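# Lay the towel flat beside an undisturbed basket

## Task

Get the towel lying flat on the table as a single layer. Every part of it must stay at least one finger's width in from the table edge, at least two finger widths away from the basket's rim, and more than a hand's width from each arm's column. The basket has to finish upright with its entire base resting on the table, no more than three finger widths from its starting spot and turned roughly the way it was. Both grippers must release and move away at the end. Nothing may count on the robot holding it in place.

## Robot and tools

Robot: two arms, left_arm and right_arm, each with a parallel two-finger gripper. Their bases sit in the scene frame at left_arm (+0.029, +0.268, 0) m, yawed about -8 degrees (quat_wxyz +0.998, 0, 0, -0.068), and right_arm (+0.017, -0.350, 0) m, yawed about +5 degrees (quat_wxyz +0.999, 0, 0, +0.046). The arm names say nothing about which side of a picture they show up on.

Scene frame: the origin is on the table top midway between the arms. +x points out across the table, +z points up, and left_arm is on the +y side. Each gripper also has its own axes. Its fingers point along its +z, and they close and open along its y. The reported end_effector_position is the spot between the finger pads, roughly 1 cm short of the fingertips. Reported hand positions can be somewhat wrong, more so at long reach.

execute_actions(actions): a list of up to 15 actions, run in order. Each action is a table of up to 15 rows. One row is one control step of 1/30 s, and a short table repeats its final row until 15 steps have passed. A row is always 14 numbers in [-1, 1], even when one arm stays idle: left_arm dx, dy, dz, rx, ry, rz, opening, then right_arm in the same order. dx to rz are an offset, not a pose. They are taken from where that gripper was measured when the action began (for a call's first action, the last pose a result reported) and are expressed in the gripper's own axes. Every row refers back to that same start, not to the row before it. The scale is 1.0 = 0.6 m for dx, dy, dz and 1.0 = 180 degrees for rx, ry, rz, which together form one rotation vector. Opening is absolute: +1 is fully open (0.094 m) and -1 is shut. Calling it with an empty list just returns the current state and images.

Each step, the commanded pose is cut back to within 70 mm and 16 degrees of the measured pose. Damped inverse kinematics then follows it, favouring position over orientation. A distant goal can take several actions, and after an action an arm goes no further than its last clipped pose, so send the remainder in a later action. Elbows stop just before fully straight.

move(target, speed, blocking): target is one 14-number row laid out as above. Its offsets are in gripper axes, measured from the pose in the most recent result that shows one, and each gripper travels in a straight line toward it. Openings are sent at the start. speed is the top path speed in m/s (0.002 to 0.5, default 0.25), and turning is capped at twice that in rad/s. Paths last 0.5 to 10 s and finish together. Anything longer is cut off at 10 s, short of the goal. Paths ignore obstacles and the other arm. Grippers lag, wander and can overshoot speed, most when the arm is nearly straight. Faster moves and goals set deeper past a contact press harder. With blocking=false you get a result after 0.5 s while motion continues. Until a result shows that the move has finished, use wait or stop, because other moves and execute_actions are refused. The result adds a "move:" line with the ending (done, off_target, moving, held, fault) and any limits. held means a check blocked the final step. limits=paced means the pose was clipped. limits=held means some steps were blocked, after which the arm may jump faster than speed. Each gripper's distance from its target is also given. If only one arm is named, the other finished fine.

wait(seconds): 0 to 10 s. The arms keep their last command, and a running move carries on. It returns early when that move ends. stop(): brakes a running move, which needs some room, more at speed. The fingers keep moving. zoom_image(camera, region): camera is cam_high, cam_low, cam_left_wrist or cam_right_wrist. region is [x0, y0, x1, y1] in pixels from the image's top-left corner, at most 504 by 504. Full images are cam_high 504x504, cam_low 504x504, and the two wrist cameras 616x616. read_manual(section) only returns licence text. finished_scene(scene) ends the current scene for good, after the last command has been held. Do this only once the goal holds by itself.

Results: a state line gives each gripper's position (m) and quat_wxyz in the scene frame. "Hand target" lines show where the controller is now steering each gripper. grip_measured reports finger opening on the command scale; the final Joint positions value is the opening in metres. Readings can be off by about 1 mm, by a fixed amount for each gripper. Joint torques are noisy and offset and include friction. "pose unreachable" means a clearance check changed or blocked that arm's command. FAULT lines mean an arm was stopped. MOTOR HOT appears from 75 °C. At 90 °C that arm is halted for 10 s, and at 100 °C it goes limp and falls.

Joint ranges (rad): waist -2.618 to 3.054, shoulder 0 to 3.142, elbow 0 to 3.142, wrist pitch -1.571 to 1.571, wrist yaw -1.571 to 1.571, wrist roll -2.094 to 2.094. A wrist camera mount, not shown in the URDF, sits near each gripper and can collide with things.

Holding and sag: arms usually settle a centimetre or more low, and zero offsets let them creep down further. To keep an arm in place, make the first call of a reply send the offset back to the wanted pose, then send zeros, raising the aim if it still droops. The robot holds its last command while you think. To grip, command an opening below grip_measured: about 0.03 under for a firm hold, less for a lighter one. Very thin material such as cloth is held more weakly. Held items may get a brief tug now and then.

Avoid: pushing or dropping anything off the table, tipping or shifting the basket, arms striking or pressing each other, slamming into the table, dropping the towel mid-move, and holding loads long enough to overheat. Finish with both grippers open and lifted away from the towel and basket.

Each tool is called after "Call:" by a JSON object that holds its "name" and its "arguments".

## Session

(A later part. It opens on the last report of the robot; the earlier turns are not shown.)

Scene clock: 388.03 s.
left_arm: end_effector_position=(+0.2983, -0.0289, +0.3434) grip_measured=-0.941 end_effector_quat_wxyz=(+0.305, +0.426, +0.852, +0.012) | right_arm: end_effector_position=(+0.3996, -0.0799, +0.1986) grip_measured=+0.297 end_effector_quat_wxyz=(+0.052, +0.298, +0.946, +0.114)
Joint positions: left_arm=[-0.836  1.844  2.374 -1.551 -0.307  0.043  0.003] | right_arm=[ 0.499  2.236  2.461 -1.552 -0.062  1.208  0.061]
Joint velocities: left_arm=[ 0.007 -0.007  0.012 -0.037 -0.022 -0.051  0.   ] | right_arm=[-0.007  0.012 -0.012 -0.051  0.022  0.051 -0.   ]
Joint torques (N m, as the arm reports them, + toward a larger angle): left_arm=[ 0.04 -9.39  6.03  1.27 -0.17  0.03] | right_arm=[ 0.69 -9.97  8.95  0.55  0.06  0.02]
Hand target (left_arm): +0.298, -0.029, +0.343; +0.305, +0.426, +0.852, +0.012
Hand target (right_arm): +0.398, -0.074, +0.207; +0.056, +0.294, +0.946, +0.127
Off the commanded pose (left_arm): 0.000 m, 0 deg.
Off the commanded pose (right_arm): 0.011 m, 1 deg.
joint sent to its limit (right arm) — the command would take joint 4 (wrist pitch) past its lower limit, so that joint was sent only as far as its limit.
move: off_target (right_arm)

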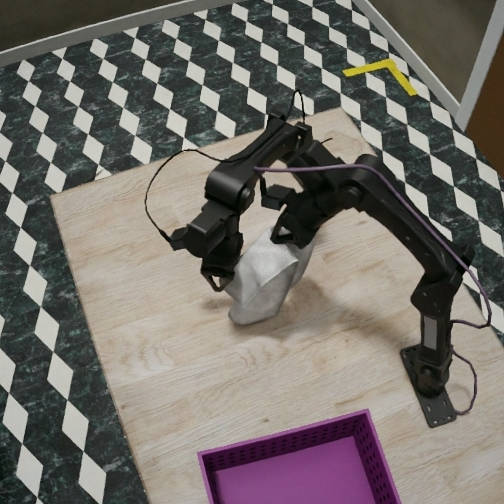

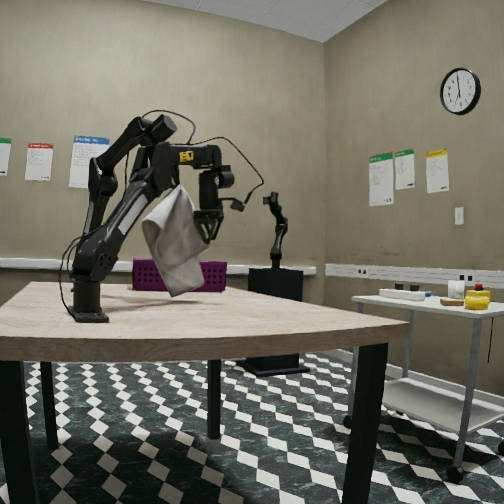

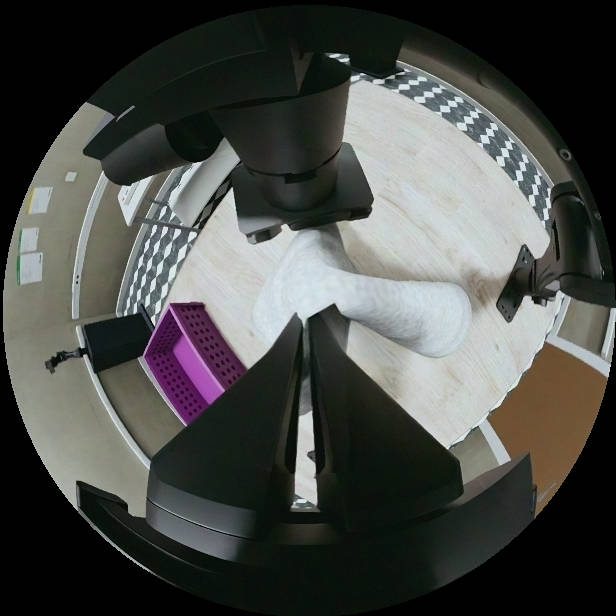

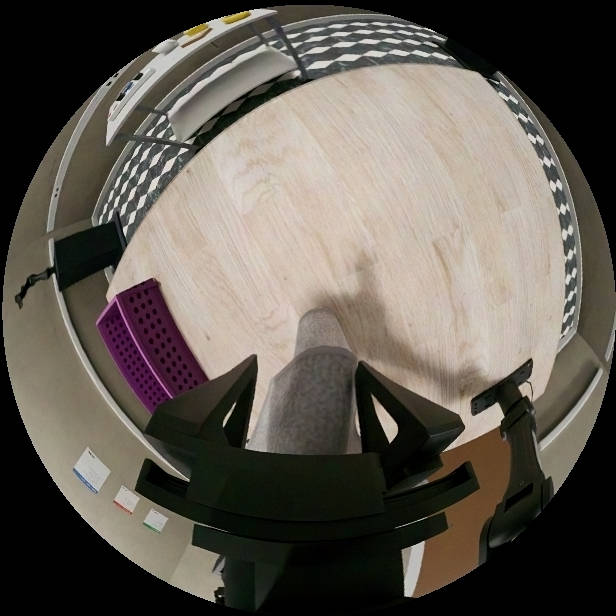

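Call:
{"name": "execute_actions", "arguments": {"actions": [[[0,0,0,0,0,0,-1, 0,0,-0.012,0,0,0,0.1],[0,0,0,0,0,0,-1, 0,0,-0.012,0,0,0,-0.05],[0,0,0,0,0,0,-1, 0,0,-0.012,0,0,0,-0.2],[0,0,0,0,0,0,-1, 0,0,-0.012,0,0,0,-0.35],[0,0,0,0,0,0,-1, 0,0,-0.012,0,0,0,-0.5],[0,0,0,0,0,0,-1, 0,0,-0.012,0,0,0,-0.6],[0,0,0,0,0,0,-1, 0,0,-0.012,0,0,0,-0.7],[0,0,0,0,0,0,-1, 0,0,-0.012,0,0,0,-0.78],[0,0,0,0,0,0,-1, 0,0,-0.012,0,0,0,-0.85],[0,0,0,0,0,0,-1, 0,0,-0.012,0,0,0,-0.9],[0,0,0,0,0,0,-1, 0,0,-0.012,0,0,0,-0.94],[0,0,0,0,0,0,-1, 0,0,-0.012,0,0,0,-0.97],[0,0,0,0,0,0,-1, 0,0,-0.012,0,0,0,-1]]]}}

Scene clock: 396.07 s.
left_arm: end_effector_position=(+0.2983, -0.0289, +0.3434) grip_measured=-0.941 end_effector_quat_wxyz=(+0.305, +0.426, +0.852, +0.012) | right_arm: end_effector_position=(+0.3994, -0.0797, +0.1986) grip_measured=-0.993 end_effector_quat_wxyz=(+0.051, +0.298, +0.946, +0.115)
Joint positions: left_arm=[-0.836  1.844  2.374 -1.551 -0.307  0.043  0.003] | right_arm=[ 0.499  2.236  2.461 -1.552 -0.064  1.208  0.   ]
Joint velocities: left_arm=[-0.002 -0.027 -0.022  0.022 -0.051 -0.066 -0.   ] | right_arm=[ 0.002  0.002 -0.017  0.037 -0.022 -0.037 -0.003]
Joint torques (N m, as the arm reports them, + toward a larger angle): left_arm=[ 0.14 -9.5   6.06  1.26 -0.18  0.01] | right_arm=[ -0.07 -10.98   6.39   0.55  -0.01  -0.01]
Hand target (left_arm): +0.298, -0.029, +0.343; +0.305, +0.426, +0.852, +0.012
Hand target (right_arm): +0.398, -0.081, +0.205; +0.055, +0.298, +0.946, +0.119
Off the commanded pose (left_arm): 0.000 m, 0 deg.
Off the commanded pose (right_arm): 0.007 m, 0 deg.
joint sent to its limit (right arm) — the command would take joint 4 (wrist pitch) past its lower limit, so that joint was sent only as far as its limit.

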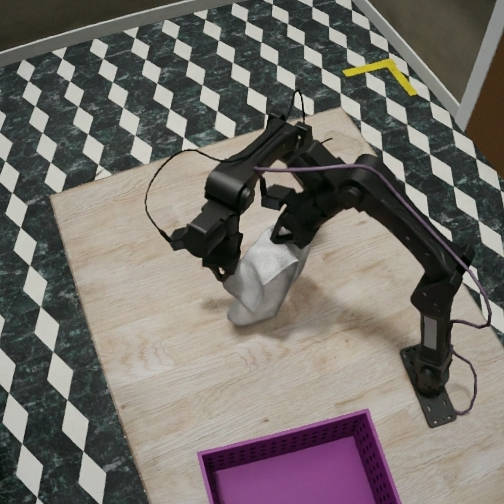

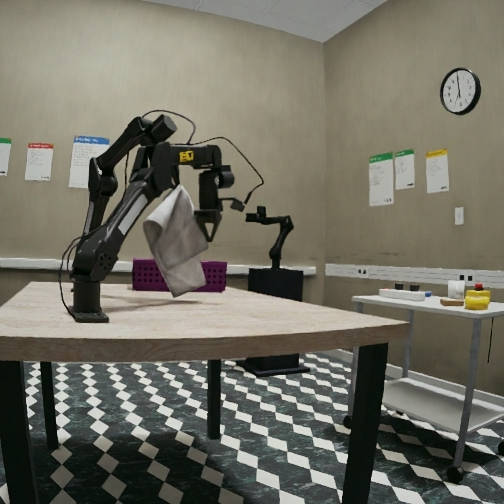

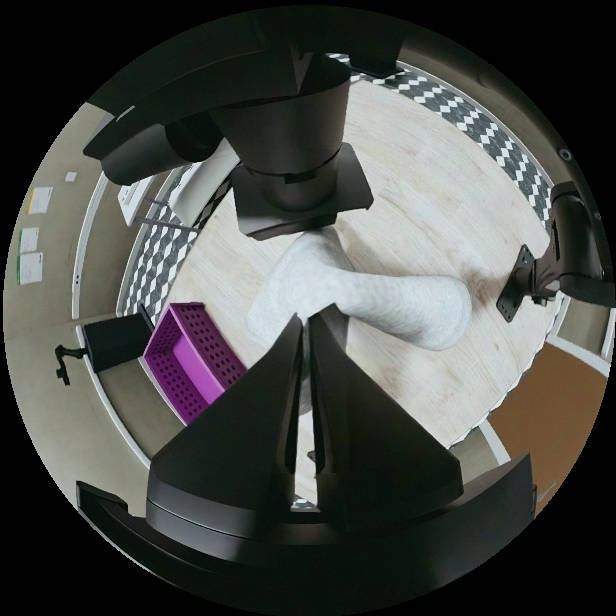

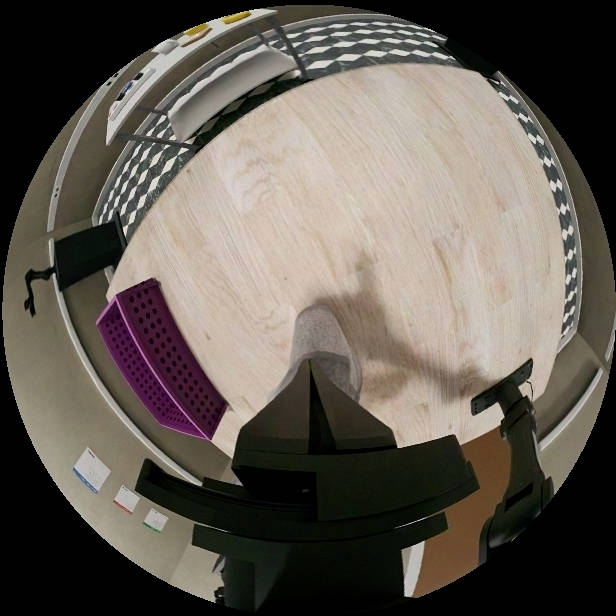

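Call:
{"name": "zoom_image", "arguments": {"camera": "cam_low", "region": [110, 150, 290, 320]}}

Call:
{"name": "zoom_image", "arguments": {"camera": "cam_high", "region": [150, 170, 350, 350]}}

Call:
{"name": "zoom_image", "arguments": {"camera": "cam_right_wrist", "region": [200, 250, 420, 470]}}

Region (110, 150, 290, 320) of cam_low's 504x504 image, scaled by 2.800, with more detail than that image has.

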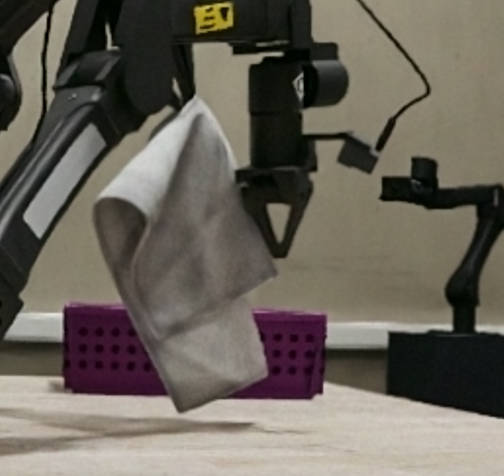

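Region (150, 170, 350, 350) of cam_high's 504x504 image, scaled by 2.520, with more detail than that image has; it fills the top 454 rows of this view, and the rest is white.

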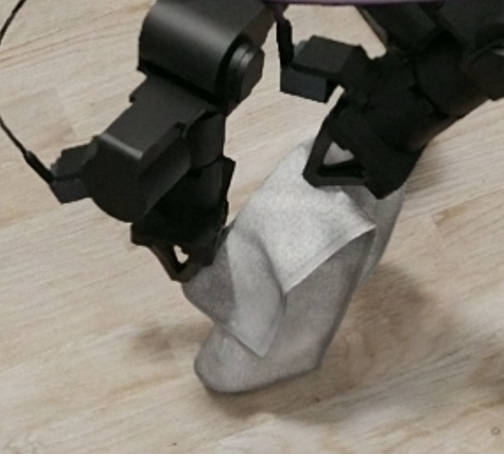

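Region (200, 250, 420, 470) of cam_right_wrist's 616x616 image, scaled by 2.291, with more detail than that image has.

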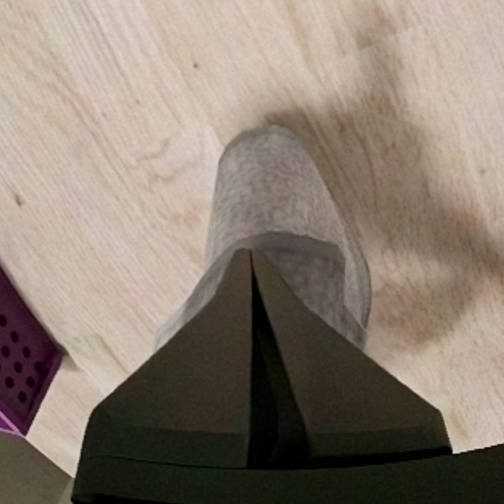

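Call:
{"name": "move", "arguments": {"target": [0,0,0,0,0,0,-1, -0.025,-0.022,-0.06,-0.013,0.114,0.03,0.3], "speed": 0.1}}

Call:
{"name": "zoom_image", "arguments": {"camera": "cam_low", "region": [110, 150, 290, 320]}}

Call:
{"name": "zoom_image", "arguments": {"camera": "cam_high", "region": [150, 170, 350, 350]}}

Scene clock: 421.70 s.
left_arm: end_effector_position=(+0.2983, -0.0289, +0.3434) grip_measured=-0.941 end_effector_quat_wxyz=(+0.305, +0.426, +0.852, +0.012) | right_arm: end_effector_position=(+0.4031, -0.1019, +0.2139) grip_measured=+0.297 end_effector_quat_wxyz=(-0.074, +0.332, +0.912, +0.227)
Joint positions: left_arm=[-0.836  1.844  2.374 -1.551 -0.307  0.043  0.003] | right_arm=[ 0.315  2.195  2.395 -1.552 -0.434  1.152  0.061]
Joint velocities: left_arm=[-0.007 -0.017 -0.007 -0.022 -0.051  0.081 -0.   ] | right_arm=[ 0.007  0.017  0.007  0.037 -0.007  0.037  0.   ]
Joint torques (N m, as the arm reports them, + toward a larger angle): left_arm=[ 0.03 -9.43  6.06  1.23 -0.17  0.  ] | right_arm=[ -0.45 -12.66   5.34   0.5   -0.29  -0.09]
Hand target (left_arm): +0.298, -0.029, +0.343; +0.305, +0.426, +0.852, +0.012
Hand target (right_arm): +0.398, -0.105, +0.230; -0.068, +0.328, +0.911, +0.242
Off the commanded pose (left_arm): 0.000 m, 0 deg.
Off the commanded pose (right_arm): 0.018 m, 7 deg.
joint sent to its limit (right arm) — the command would take joint 4 (wrist pitch) past its lower limit, so that joint was sent only as far as its limit.
move: off_target (right_arm)

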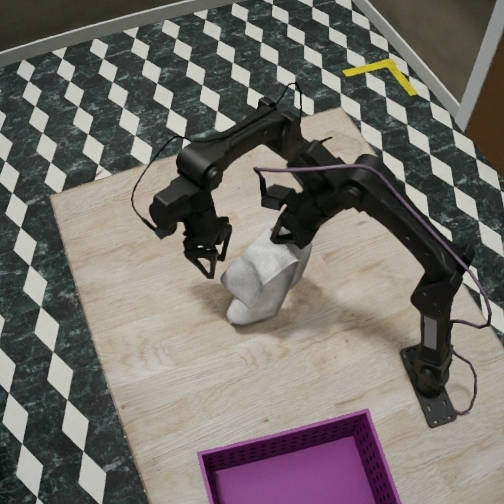

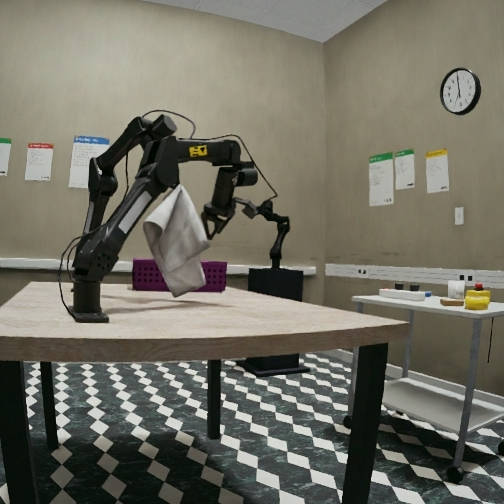

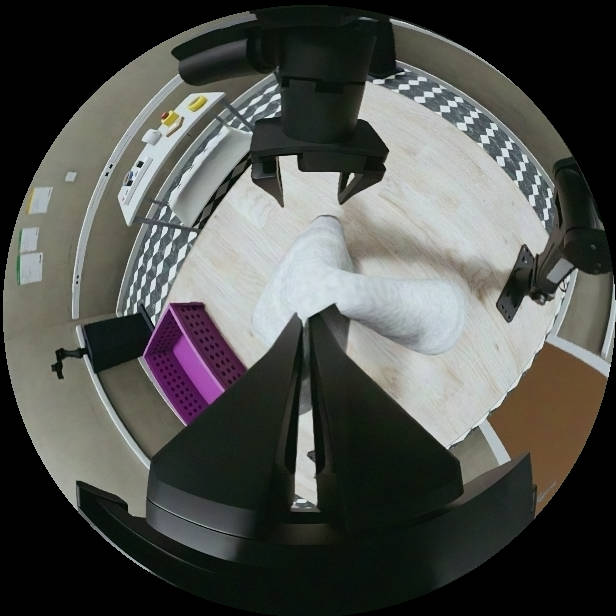

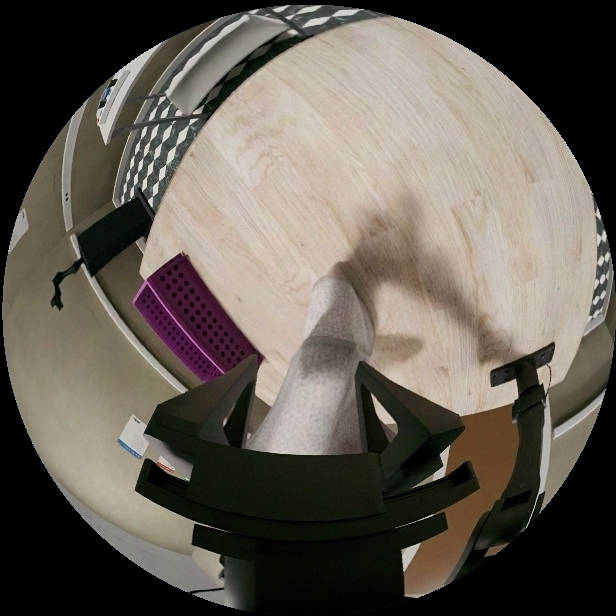

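Region (110, 150, 290, 320) of cam_low's 504x504 image, scaled by 2.800, with more detail than that image has.

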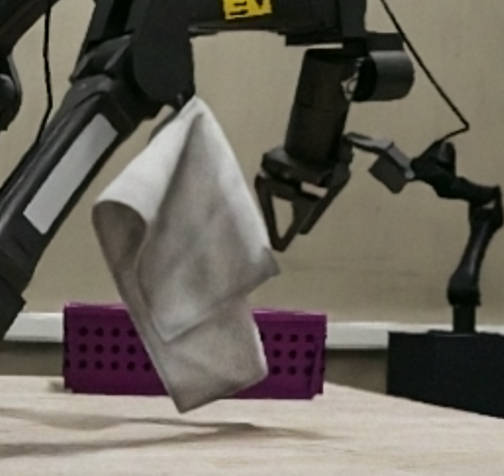

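Region (150, 170, 350, 350) of cam_high's 504x504 image, scaled by 2.520, with more detail than that image has; it fills the top 454 rows of this view, and the rest is white.

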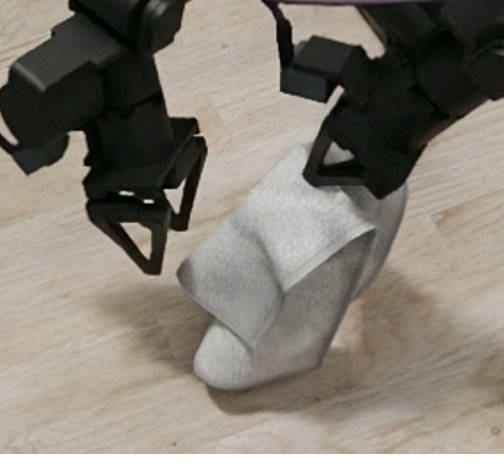

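Call:
{"name": "move", "arguments": {"target": [0,0,0,0,0,0,-1, 0.02,-0.008,0.06,0,0,0,0.3], "speed": 0.08}}

Call:
{"name": "zoom_image", "arguments": {"camera": "cam_low", "region": [110, 150, 290, 320]}}

Call:
{"name": "zoom_image", "arguments": {"camera": "cam_high", "region": [150, 170, 350, 350]}}

Scene clock: 430.93 s.
left_arm: end_effector_position=(+0.2983, -0.0289, +0.3434) grip_measured=-0.941 end_effector_quat_wxyz=(+0.305, +0.426, +0.852, +0.012) | right_arm: end_effector_position=(+0.3921, -0.0832, +0.1687) grip_measured=+0.297 end_effector_quat_wxyz=(-0.092, +0.338, +0.912, +0.214)
Joint positions: left_arm=[-0.836  1.844  2.374 -1.551 -0.307  0.043  0.003] | right_arm=[ 0.363  2.142  2.125 -1.356 -0.43   1.207  0.061]
Joint velocities: left_arm=[-0.007  0.007 -0.002 -0.022  0.022 -0.051 -0.   ] | right_arm=[ 0.012 -0.007 -0.007  0.007  0.051  0.022 -0.   ]
Joint torques (N m, as the arm reports them, + toward a larger angle): left_arm=[ 0.14 -9.37  6.14  1.25 -0.17  0.01] | right_arm=[  0.49 -12.55   5.86   0.51  -0.13   0.08]
Hand target (left_arm): +0.298, -0.029, +0.343; +0.305, +0.426, +0.852, +0.012
Hand target (right_arm): +0.391, -0.082, +0.184; -0.075, +0.332, +0.912, +0.228
Off the commanded pose (left_arm): 0.000 m, 0 deg.
Off the commanded pose (right_arm): 0.015 m, 3 deg.
move: off_target (right_arm)

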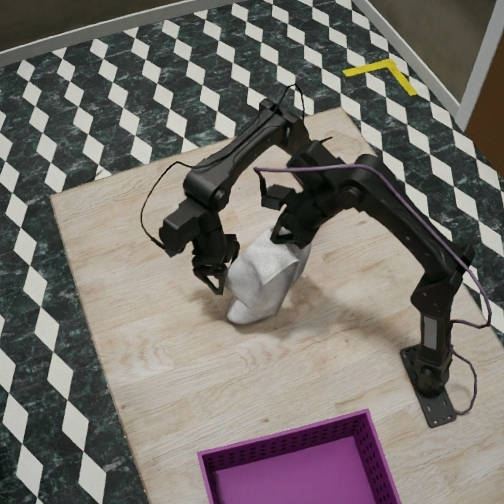

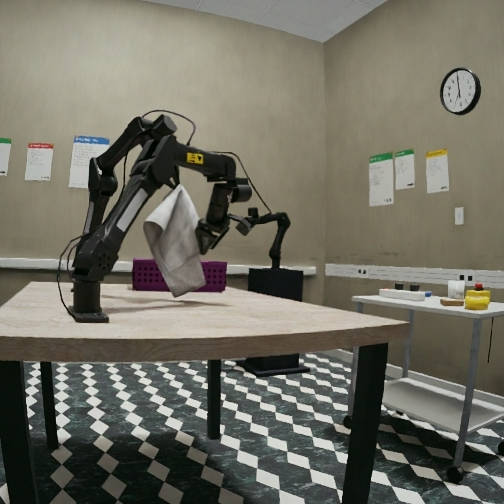

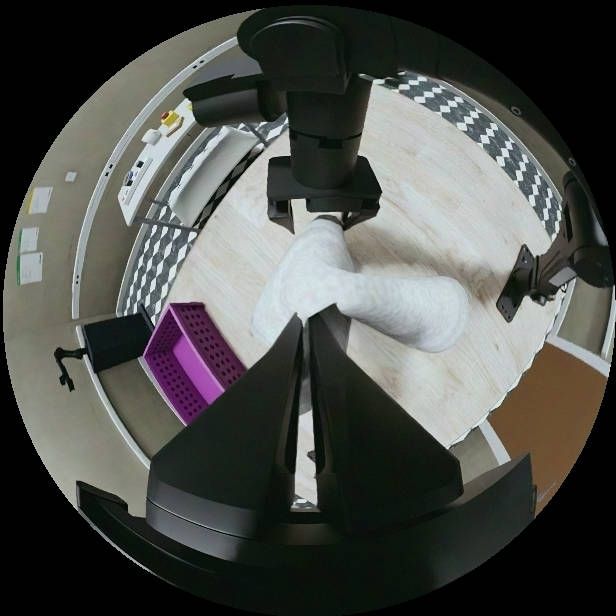

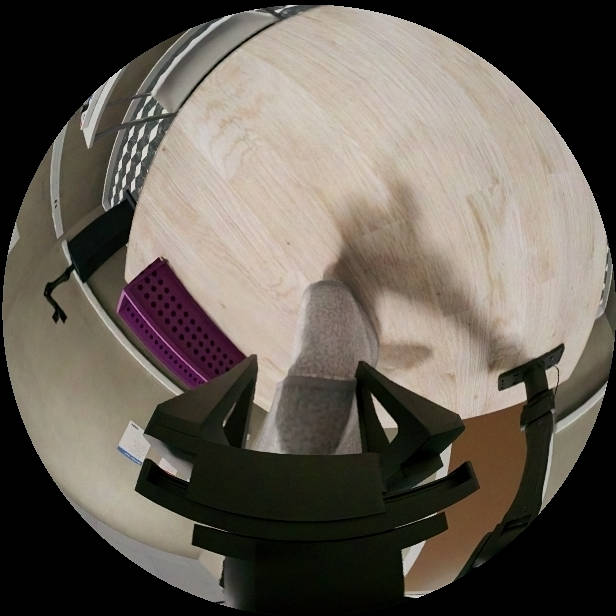

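Region (110, 150, 290, 320) of cam_low's 504x504 image, scaled by 2.800, with more detail than that image has.

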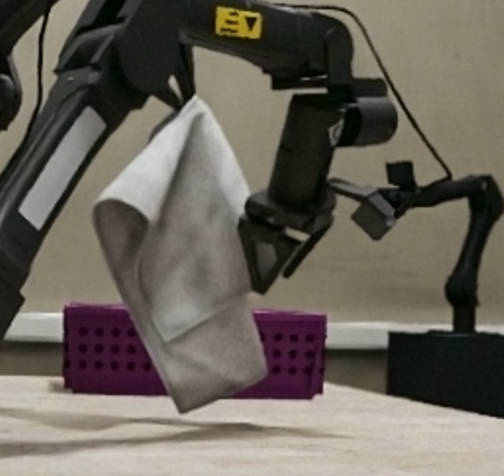

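Region (150, 170, 350, 350) of cam_high's 504x504 image, scaled by 2.520, with more detail than that image has; it fills the top 454 rows of this view, and the rest is white.

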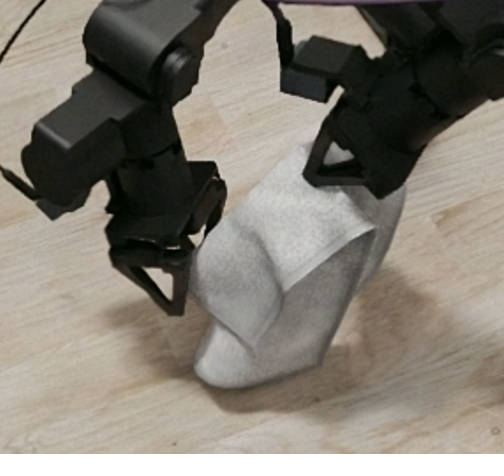

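Call:
{"name": "move", "arguments": {"target": [0,0,0,0,0,0,-1, 0.04,-0.006,-0.01,0,0,0,0.3], "speed": 0.06}}

Call:
{"name": "zoom_image", "arguments": {"camera": "cam_low", "region": [110, 150, 290, 320]}}

Call:
{"name": "zoom_image", "arguments": {"camera": "cam_right_wrist", "region": [200, 250, 420, 470]}}

Scene clock: 436.23 s.
left_arm: end_effector_position=(+0.2983, -0.0289, +0.3434) grip_measured=-0.941 end_effector_quat_wxyz=(+0.305, +0.426, +0.852, +0.012) | right_arm: end_effector_position=(+0.3746, -0.0757, +0.1668) grip_measured=+0.297 end_effector_quat_wxyz=(-0.105, +0.342, +0.911, +0.204)
Joint positions: left_arm=[-0.836  1.844  2.374 -1.551 -0.307  0.043  0.003] | right_arm=[ 0.396  2.112  2.074 -1.353 -0.43   1.245  0.061]
Joint velocities: left_arm=[-0.007  0.017 -0.007 -0.037  0.007  0.022  0.001] | right_arm=[ 0.002  0.017 -0.007 -0.022  0.037  0.007 -0.   ]
Joint torques (N m, as the arm reports them, + toward a larger angle): left_arm=[ 0.   -9.28  5.94  1.27 -0.15 -0.01] | right_arm=[  0.46 -11.91   6.38   0.54  -0.18   0.03]
Hand target (left_arm): +0.298, -0.029, +0.343; +0.305, +0.426, +0.852, +0.012
Hand target (right_arm): +0.372, -0.075, +0.180; -0.092, +0.338, +0.912, +0.215
Off the commanded pose (left_arm): 0.000 m, 0 deg.
Off the commanded pose (right_arm): 0.014 m, 2 deg.
move: off_target (right_arm)

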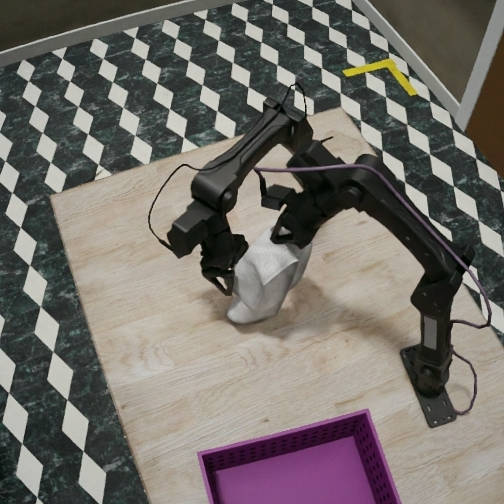

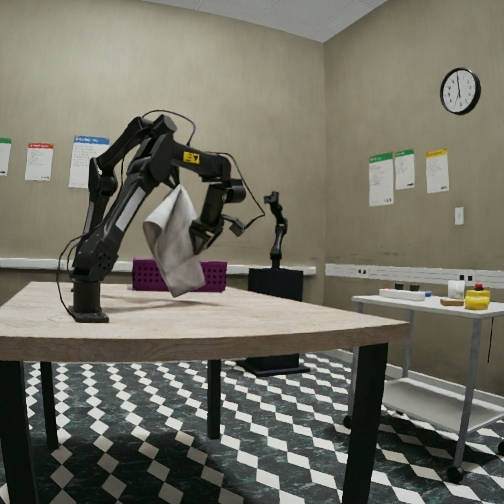

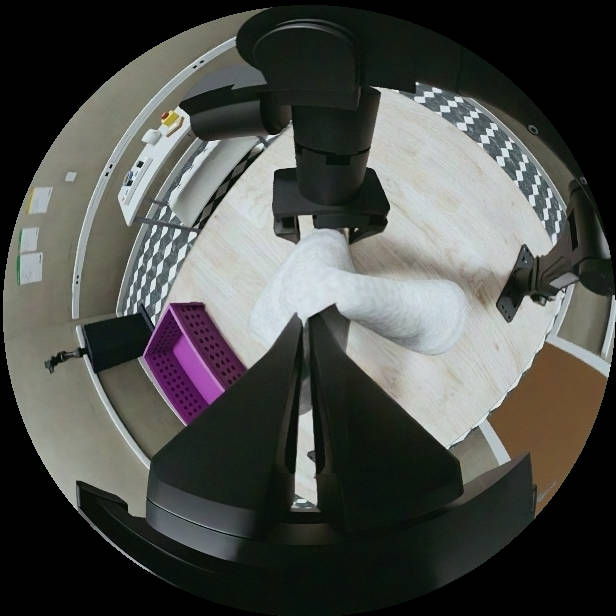

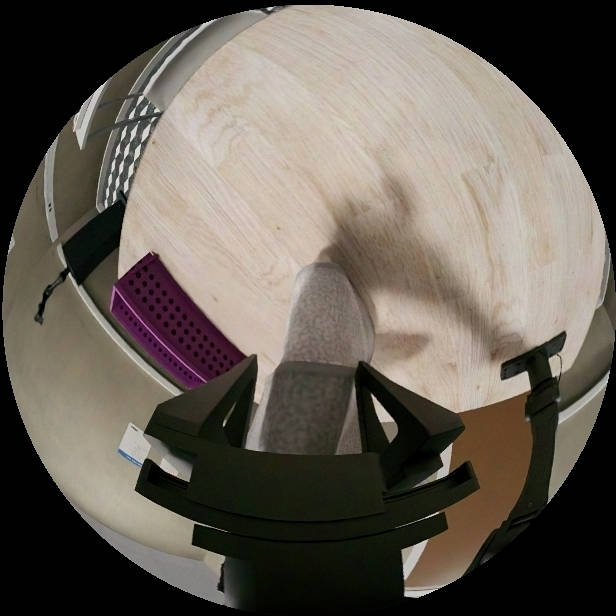

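Region (110, 150, 290, 320) of cam_low's 504x504 image, scaled by 2.800, with more detail than that image has.

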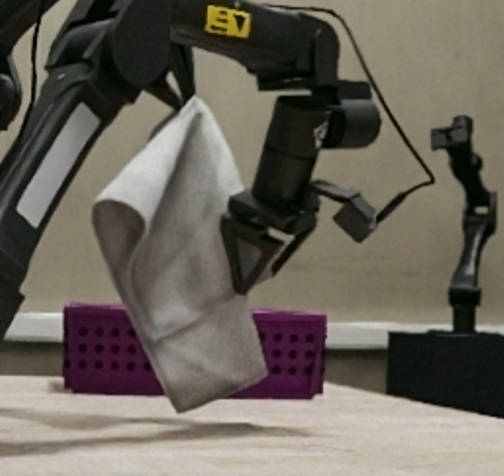

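Region (200, 250, 420, 470) of cam_right_wrist's 616x616 image, scaled by 2.291, with more detail than that image has.

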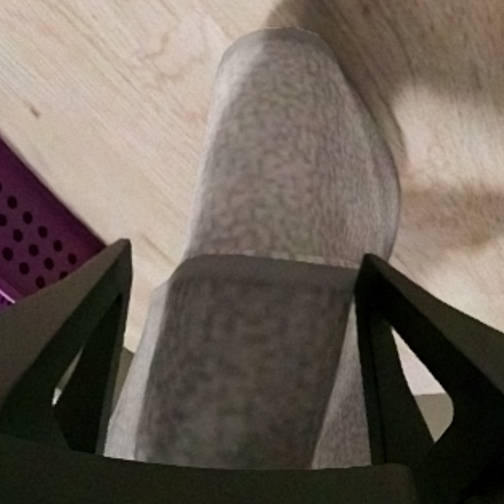

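Call:
{"name": "execute_actions", "arguments": {"actions": [[[0,0,0,0,0,0,-1, 0.005,0,0.005,0,0,0,0.3]],[[0,0,0,0,0,0,-1, 0,0,-0.01,0,0,0,0.15],[0,0,0,0,0,0,-1, 0,0,-0.01,0,0,0,0.0],[0,0,0,0,0,0,-1, 0,0,-0.01,0,0,0,-0.15],[0,0,0,0,0,0,-1, 0,0,-0.01,0,0,0,-0.3],[0,0,0,0,0,0,-1, 0,0,-0.01,0,0,0,-0.45],[0,0,0,0,0,0,-1, 0,0,-0.01,0,0,0,-0.55],[0,0,0,0,0,0,-1, 0,0,-0.01,0,0,0,-0.65],[0,0,0,0,0,0,-1, 0,0,-0.01,0,0,0,-0.73],[0,0,0,0,0,0,-1, 0,0,-0.01,0,0,0,-0.8],[0,0,0,0,0,0,-1, 0,0,-0.01,0,0,0,-0.86],[0,0,0,0,0,0,-1, 0,0,-0.01,0,0,0,-0.9],[0,0,0,0,0,0,-1, 0,0,-0.01,0,0,0,-0.94],[0,0,0,0,0,0,-1, 0,0,-0.01,0,0,0,-0.97],[0,0,0,0,0,0,-1, 0,0,-0.01,0,0,0,-1]]]}}

Call:
{"name": "zoom_image", "arguments": {"camera": "cam_low", "region": [110, 150, 290, 320]}}

Call:
{"name": "zoom_image", "arguments": {"camera": "cam_high", "region": [150, 170, 350, 350]}}

Scene clock: 443.50 s.
left_arm: end_effector_position=(+0.2983, -0.0289, +0.3434) grip_measured=-0.941 end_effector_quat_wxyz=(+0.305, +0.426, +0.852, +0.012) | right_arm: end_effector_position=(+0.3710, -0.0776, +0.1632) grip_measured=-0.923 end_effector_quat_wxyz=(-0.112, +0.347, +0.910, +0.197)
Joint positions: left_arm=[-0.836  1.844  2.374 -1.551 -0.307  0.043  0.003] | right_arm=[ 0.396  2.112  2.063 -1.362 -0.43   1.251  0.004]
Joint velocities: left_arm=[ 0.002  0.007  0.007  0.007 -0.022  0.037 -0.   ] | right_arm=[-0.017  0.002  0.012  0.066  0.007  0.007  0.001]
Joint torques (N m, as the arm reports them, + toward a larger angle): left_arm=[-0.03 -9.3   6.09  1.26 -0.15  0.03] | right_arm=[-0.47 -9.5   8.72  0.34 -0.2  -0.07]
Hand target (left_arm): +0.298, -0.029, +0.343; +0.305, +0.426, +0.852, +0.012
Hand target (right_arm): +0.374, -0.079, +0.169; -0.108, +0.346, +0.910, +0.201
Off the commanded pose (left_arm): 0.000 m, 0 deg.
Off the commanded pose (right_arm): 0.007 m, 1 deg.

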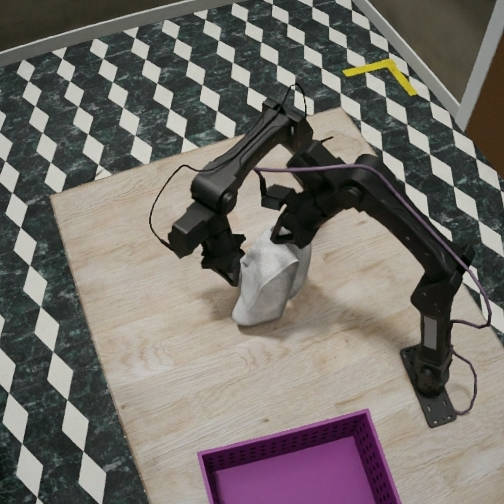

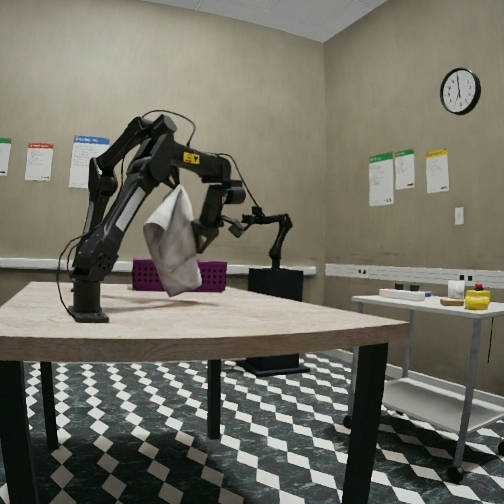

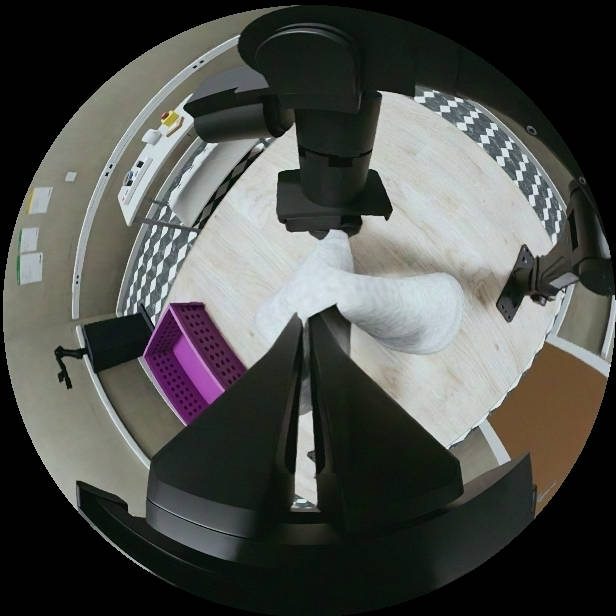

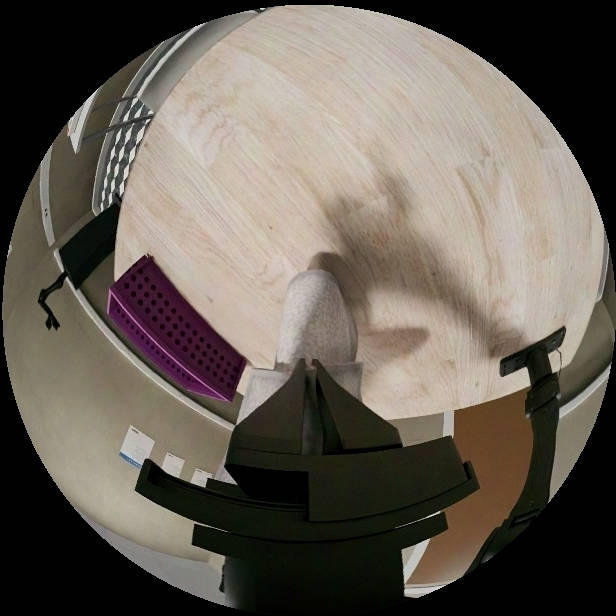

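Region (110, 150, 290, 320) of cam_low's 504x504 image, scaled by 2.800, with more detail than that image has.

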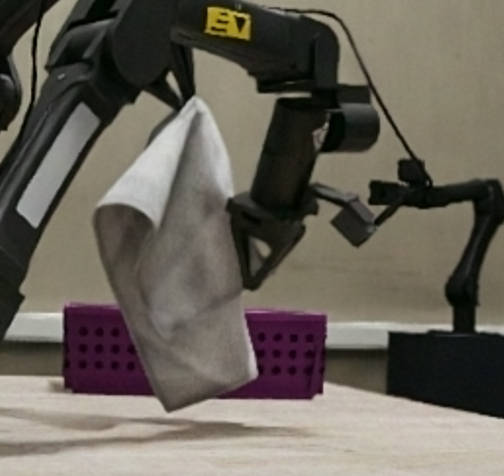

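Region (150, 170, 350, 350) of cam_high's 504x504 image, scaled by 2.520, with more detail than that image has; it fills the top 454 rows of this view, and the rest is white.

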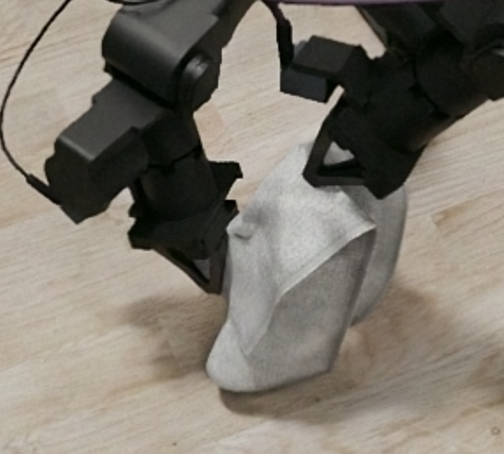

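Call:
{"name": "move", "arguments": {"target": [0,0,0,0,0,0,-1, 0.055,0.037,-0.445,0,0,0,-1], "speed": 0.1}}

Call:
{"name": "zoom_image", "arguments": {"camera": "cam_low", "region": [90, 110, 310, 320]}}

Call:
{"name": "zoom_image", "arguments": {"camera": "cam_high", "region": [130, 130, 370, 350]}}

Scene clock: 454.70 s.
left_arm: end_effector_position=(+0.3058, -0.0419, +0.3528) grip_measured=-0.941 end_effector_quat_wxyz=(+0.334, +0.417, +0.845, -0.008) | right_arm: end_effector_position=(+0.3902, -0.1492, +0.3963) grip_measured=-0.924 end_effector_quat_wxyz=(+0.039, +0.383, +0.822, +0.420)
Joint positions: left_arm=[-0.836  1.844  2.374 -1.478 -0.301  0.043  0.003] | right_arm=[ 0.173  1.954  2.639 -1.554 -0.566  1.348  0.004]
Joint velocities: left_arm=[-0.007  0.002 -0.007 -0.051 -0.051  0.022 -0.001] | right_arm=[-0.002  0.002  0.007 -0.037 -0.022 -0.037  0.   ]
Joint torques (N m, as the arm reports them, + toward a larger angle): left_arm=[ 0.03 -9.29  6.6   0.57 -0.23  0.03] | right_arm=[-1.72 -9.41  7.83  1.14 -0.37  0.05]
Hand target (left_arm): +0.299, -0.029, +0.344; +0.306, +0.426, +0.851, +0.011
Hand target (right_arm): +0.381, -0.158, +0.420; +0.057, +0.378, +0.811, +0.443
Off the commanded pose (left_arm): 0.018 m, 4 deg.
Off the commanded pose (right_arm): 0.028 m, 33 deg; orientation clipped at the last step of the last action.
joint sent to its limit (right arm) — the command would take joint 4 (wrist pitch) past its lower limit, so that joint was sent only as far as its limit.
move: off_target (left_arm, right_arm); limits=paced

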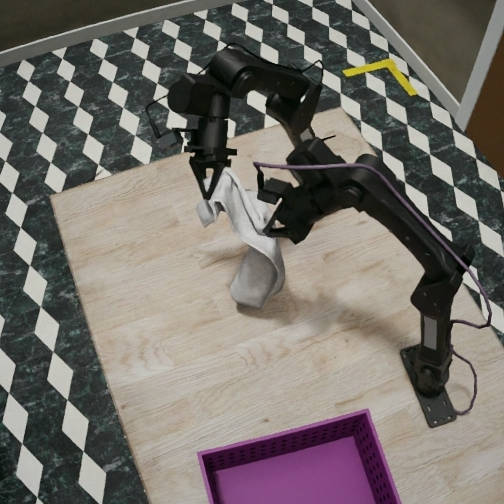

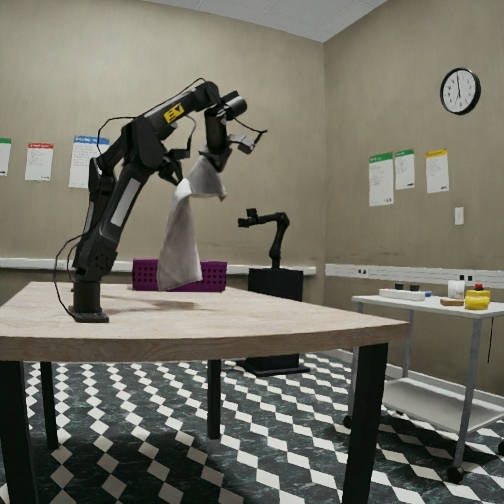

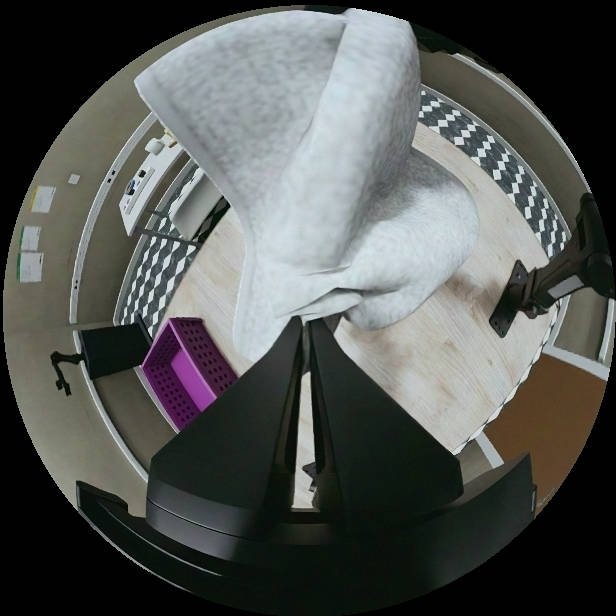

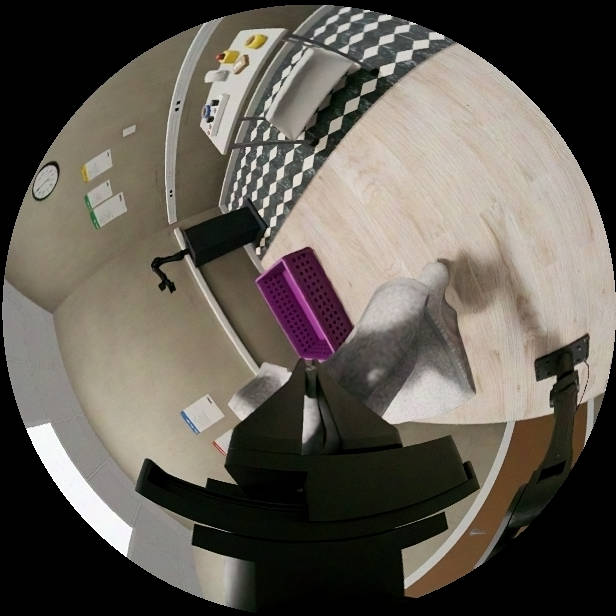

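Region (90, 110, 310, 320) of cam_low's 504x504 image, scaled by 2.291, with more detail than that image has; it fills the top 481 rows of this view, and the rest is white.

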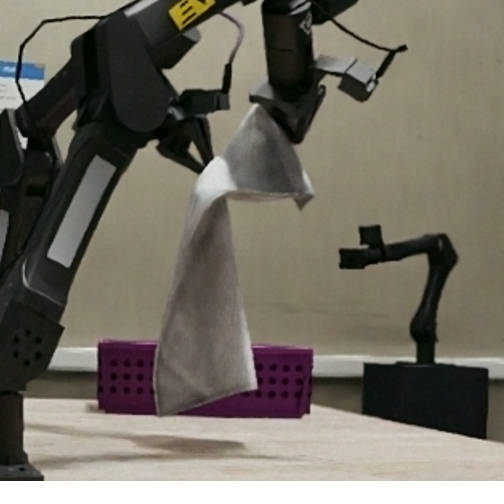

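Region (130, 130, 370, 350) of cam_high's 504x504 image, scaled by 2.100, with more detail than that image has; it fills the top 462 rows of this view, and the rest is white.

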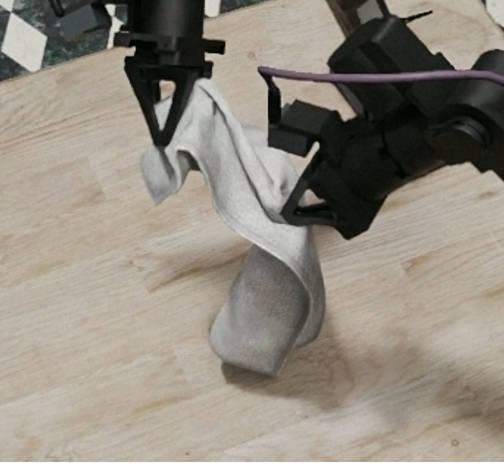

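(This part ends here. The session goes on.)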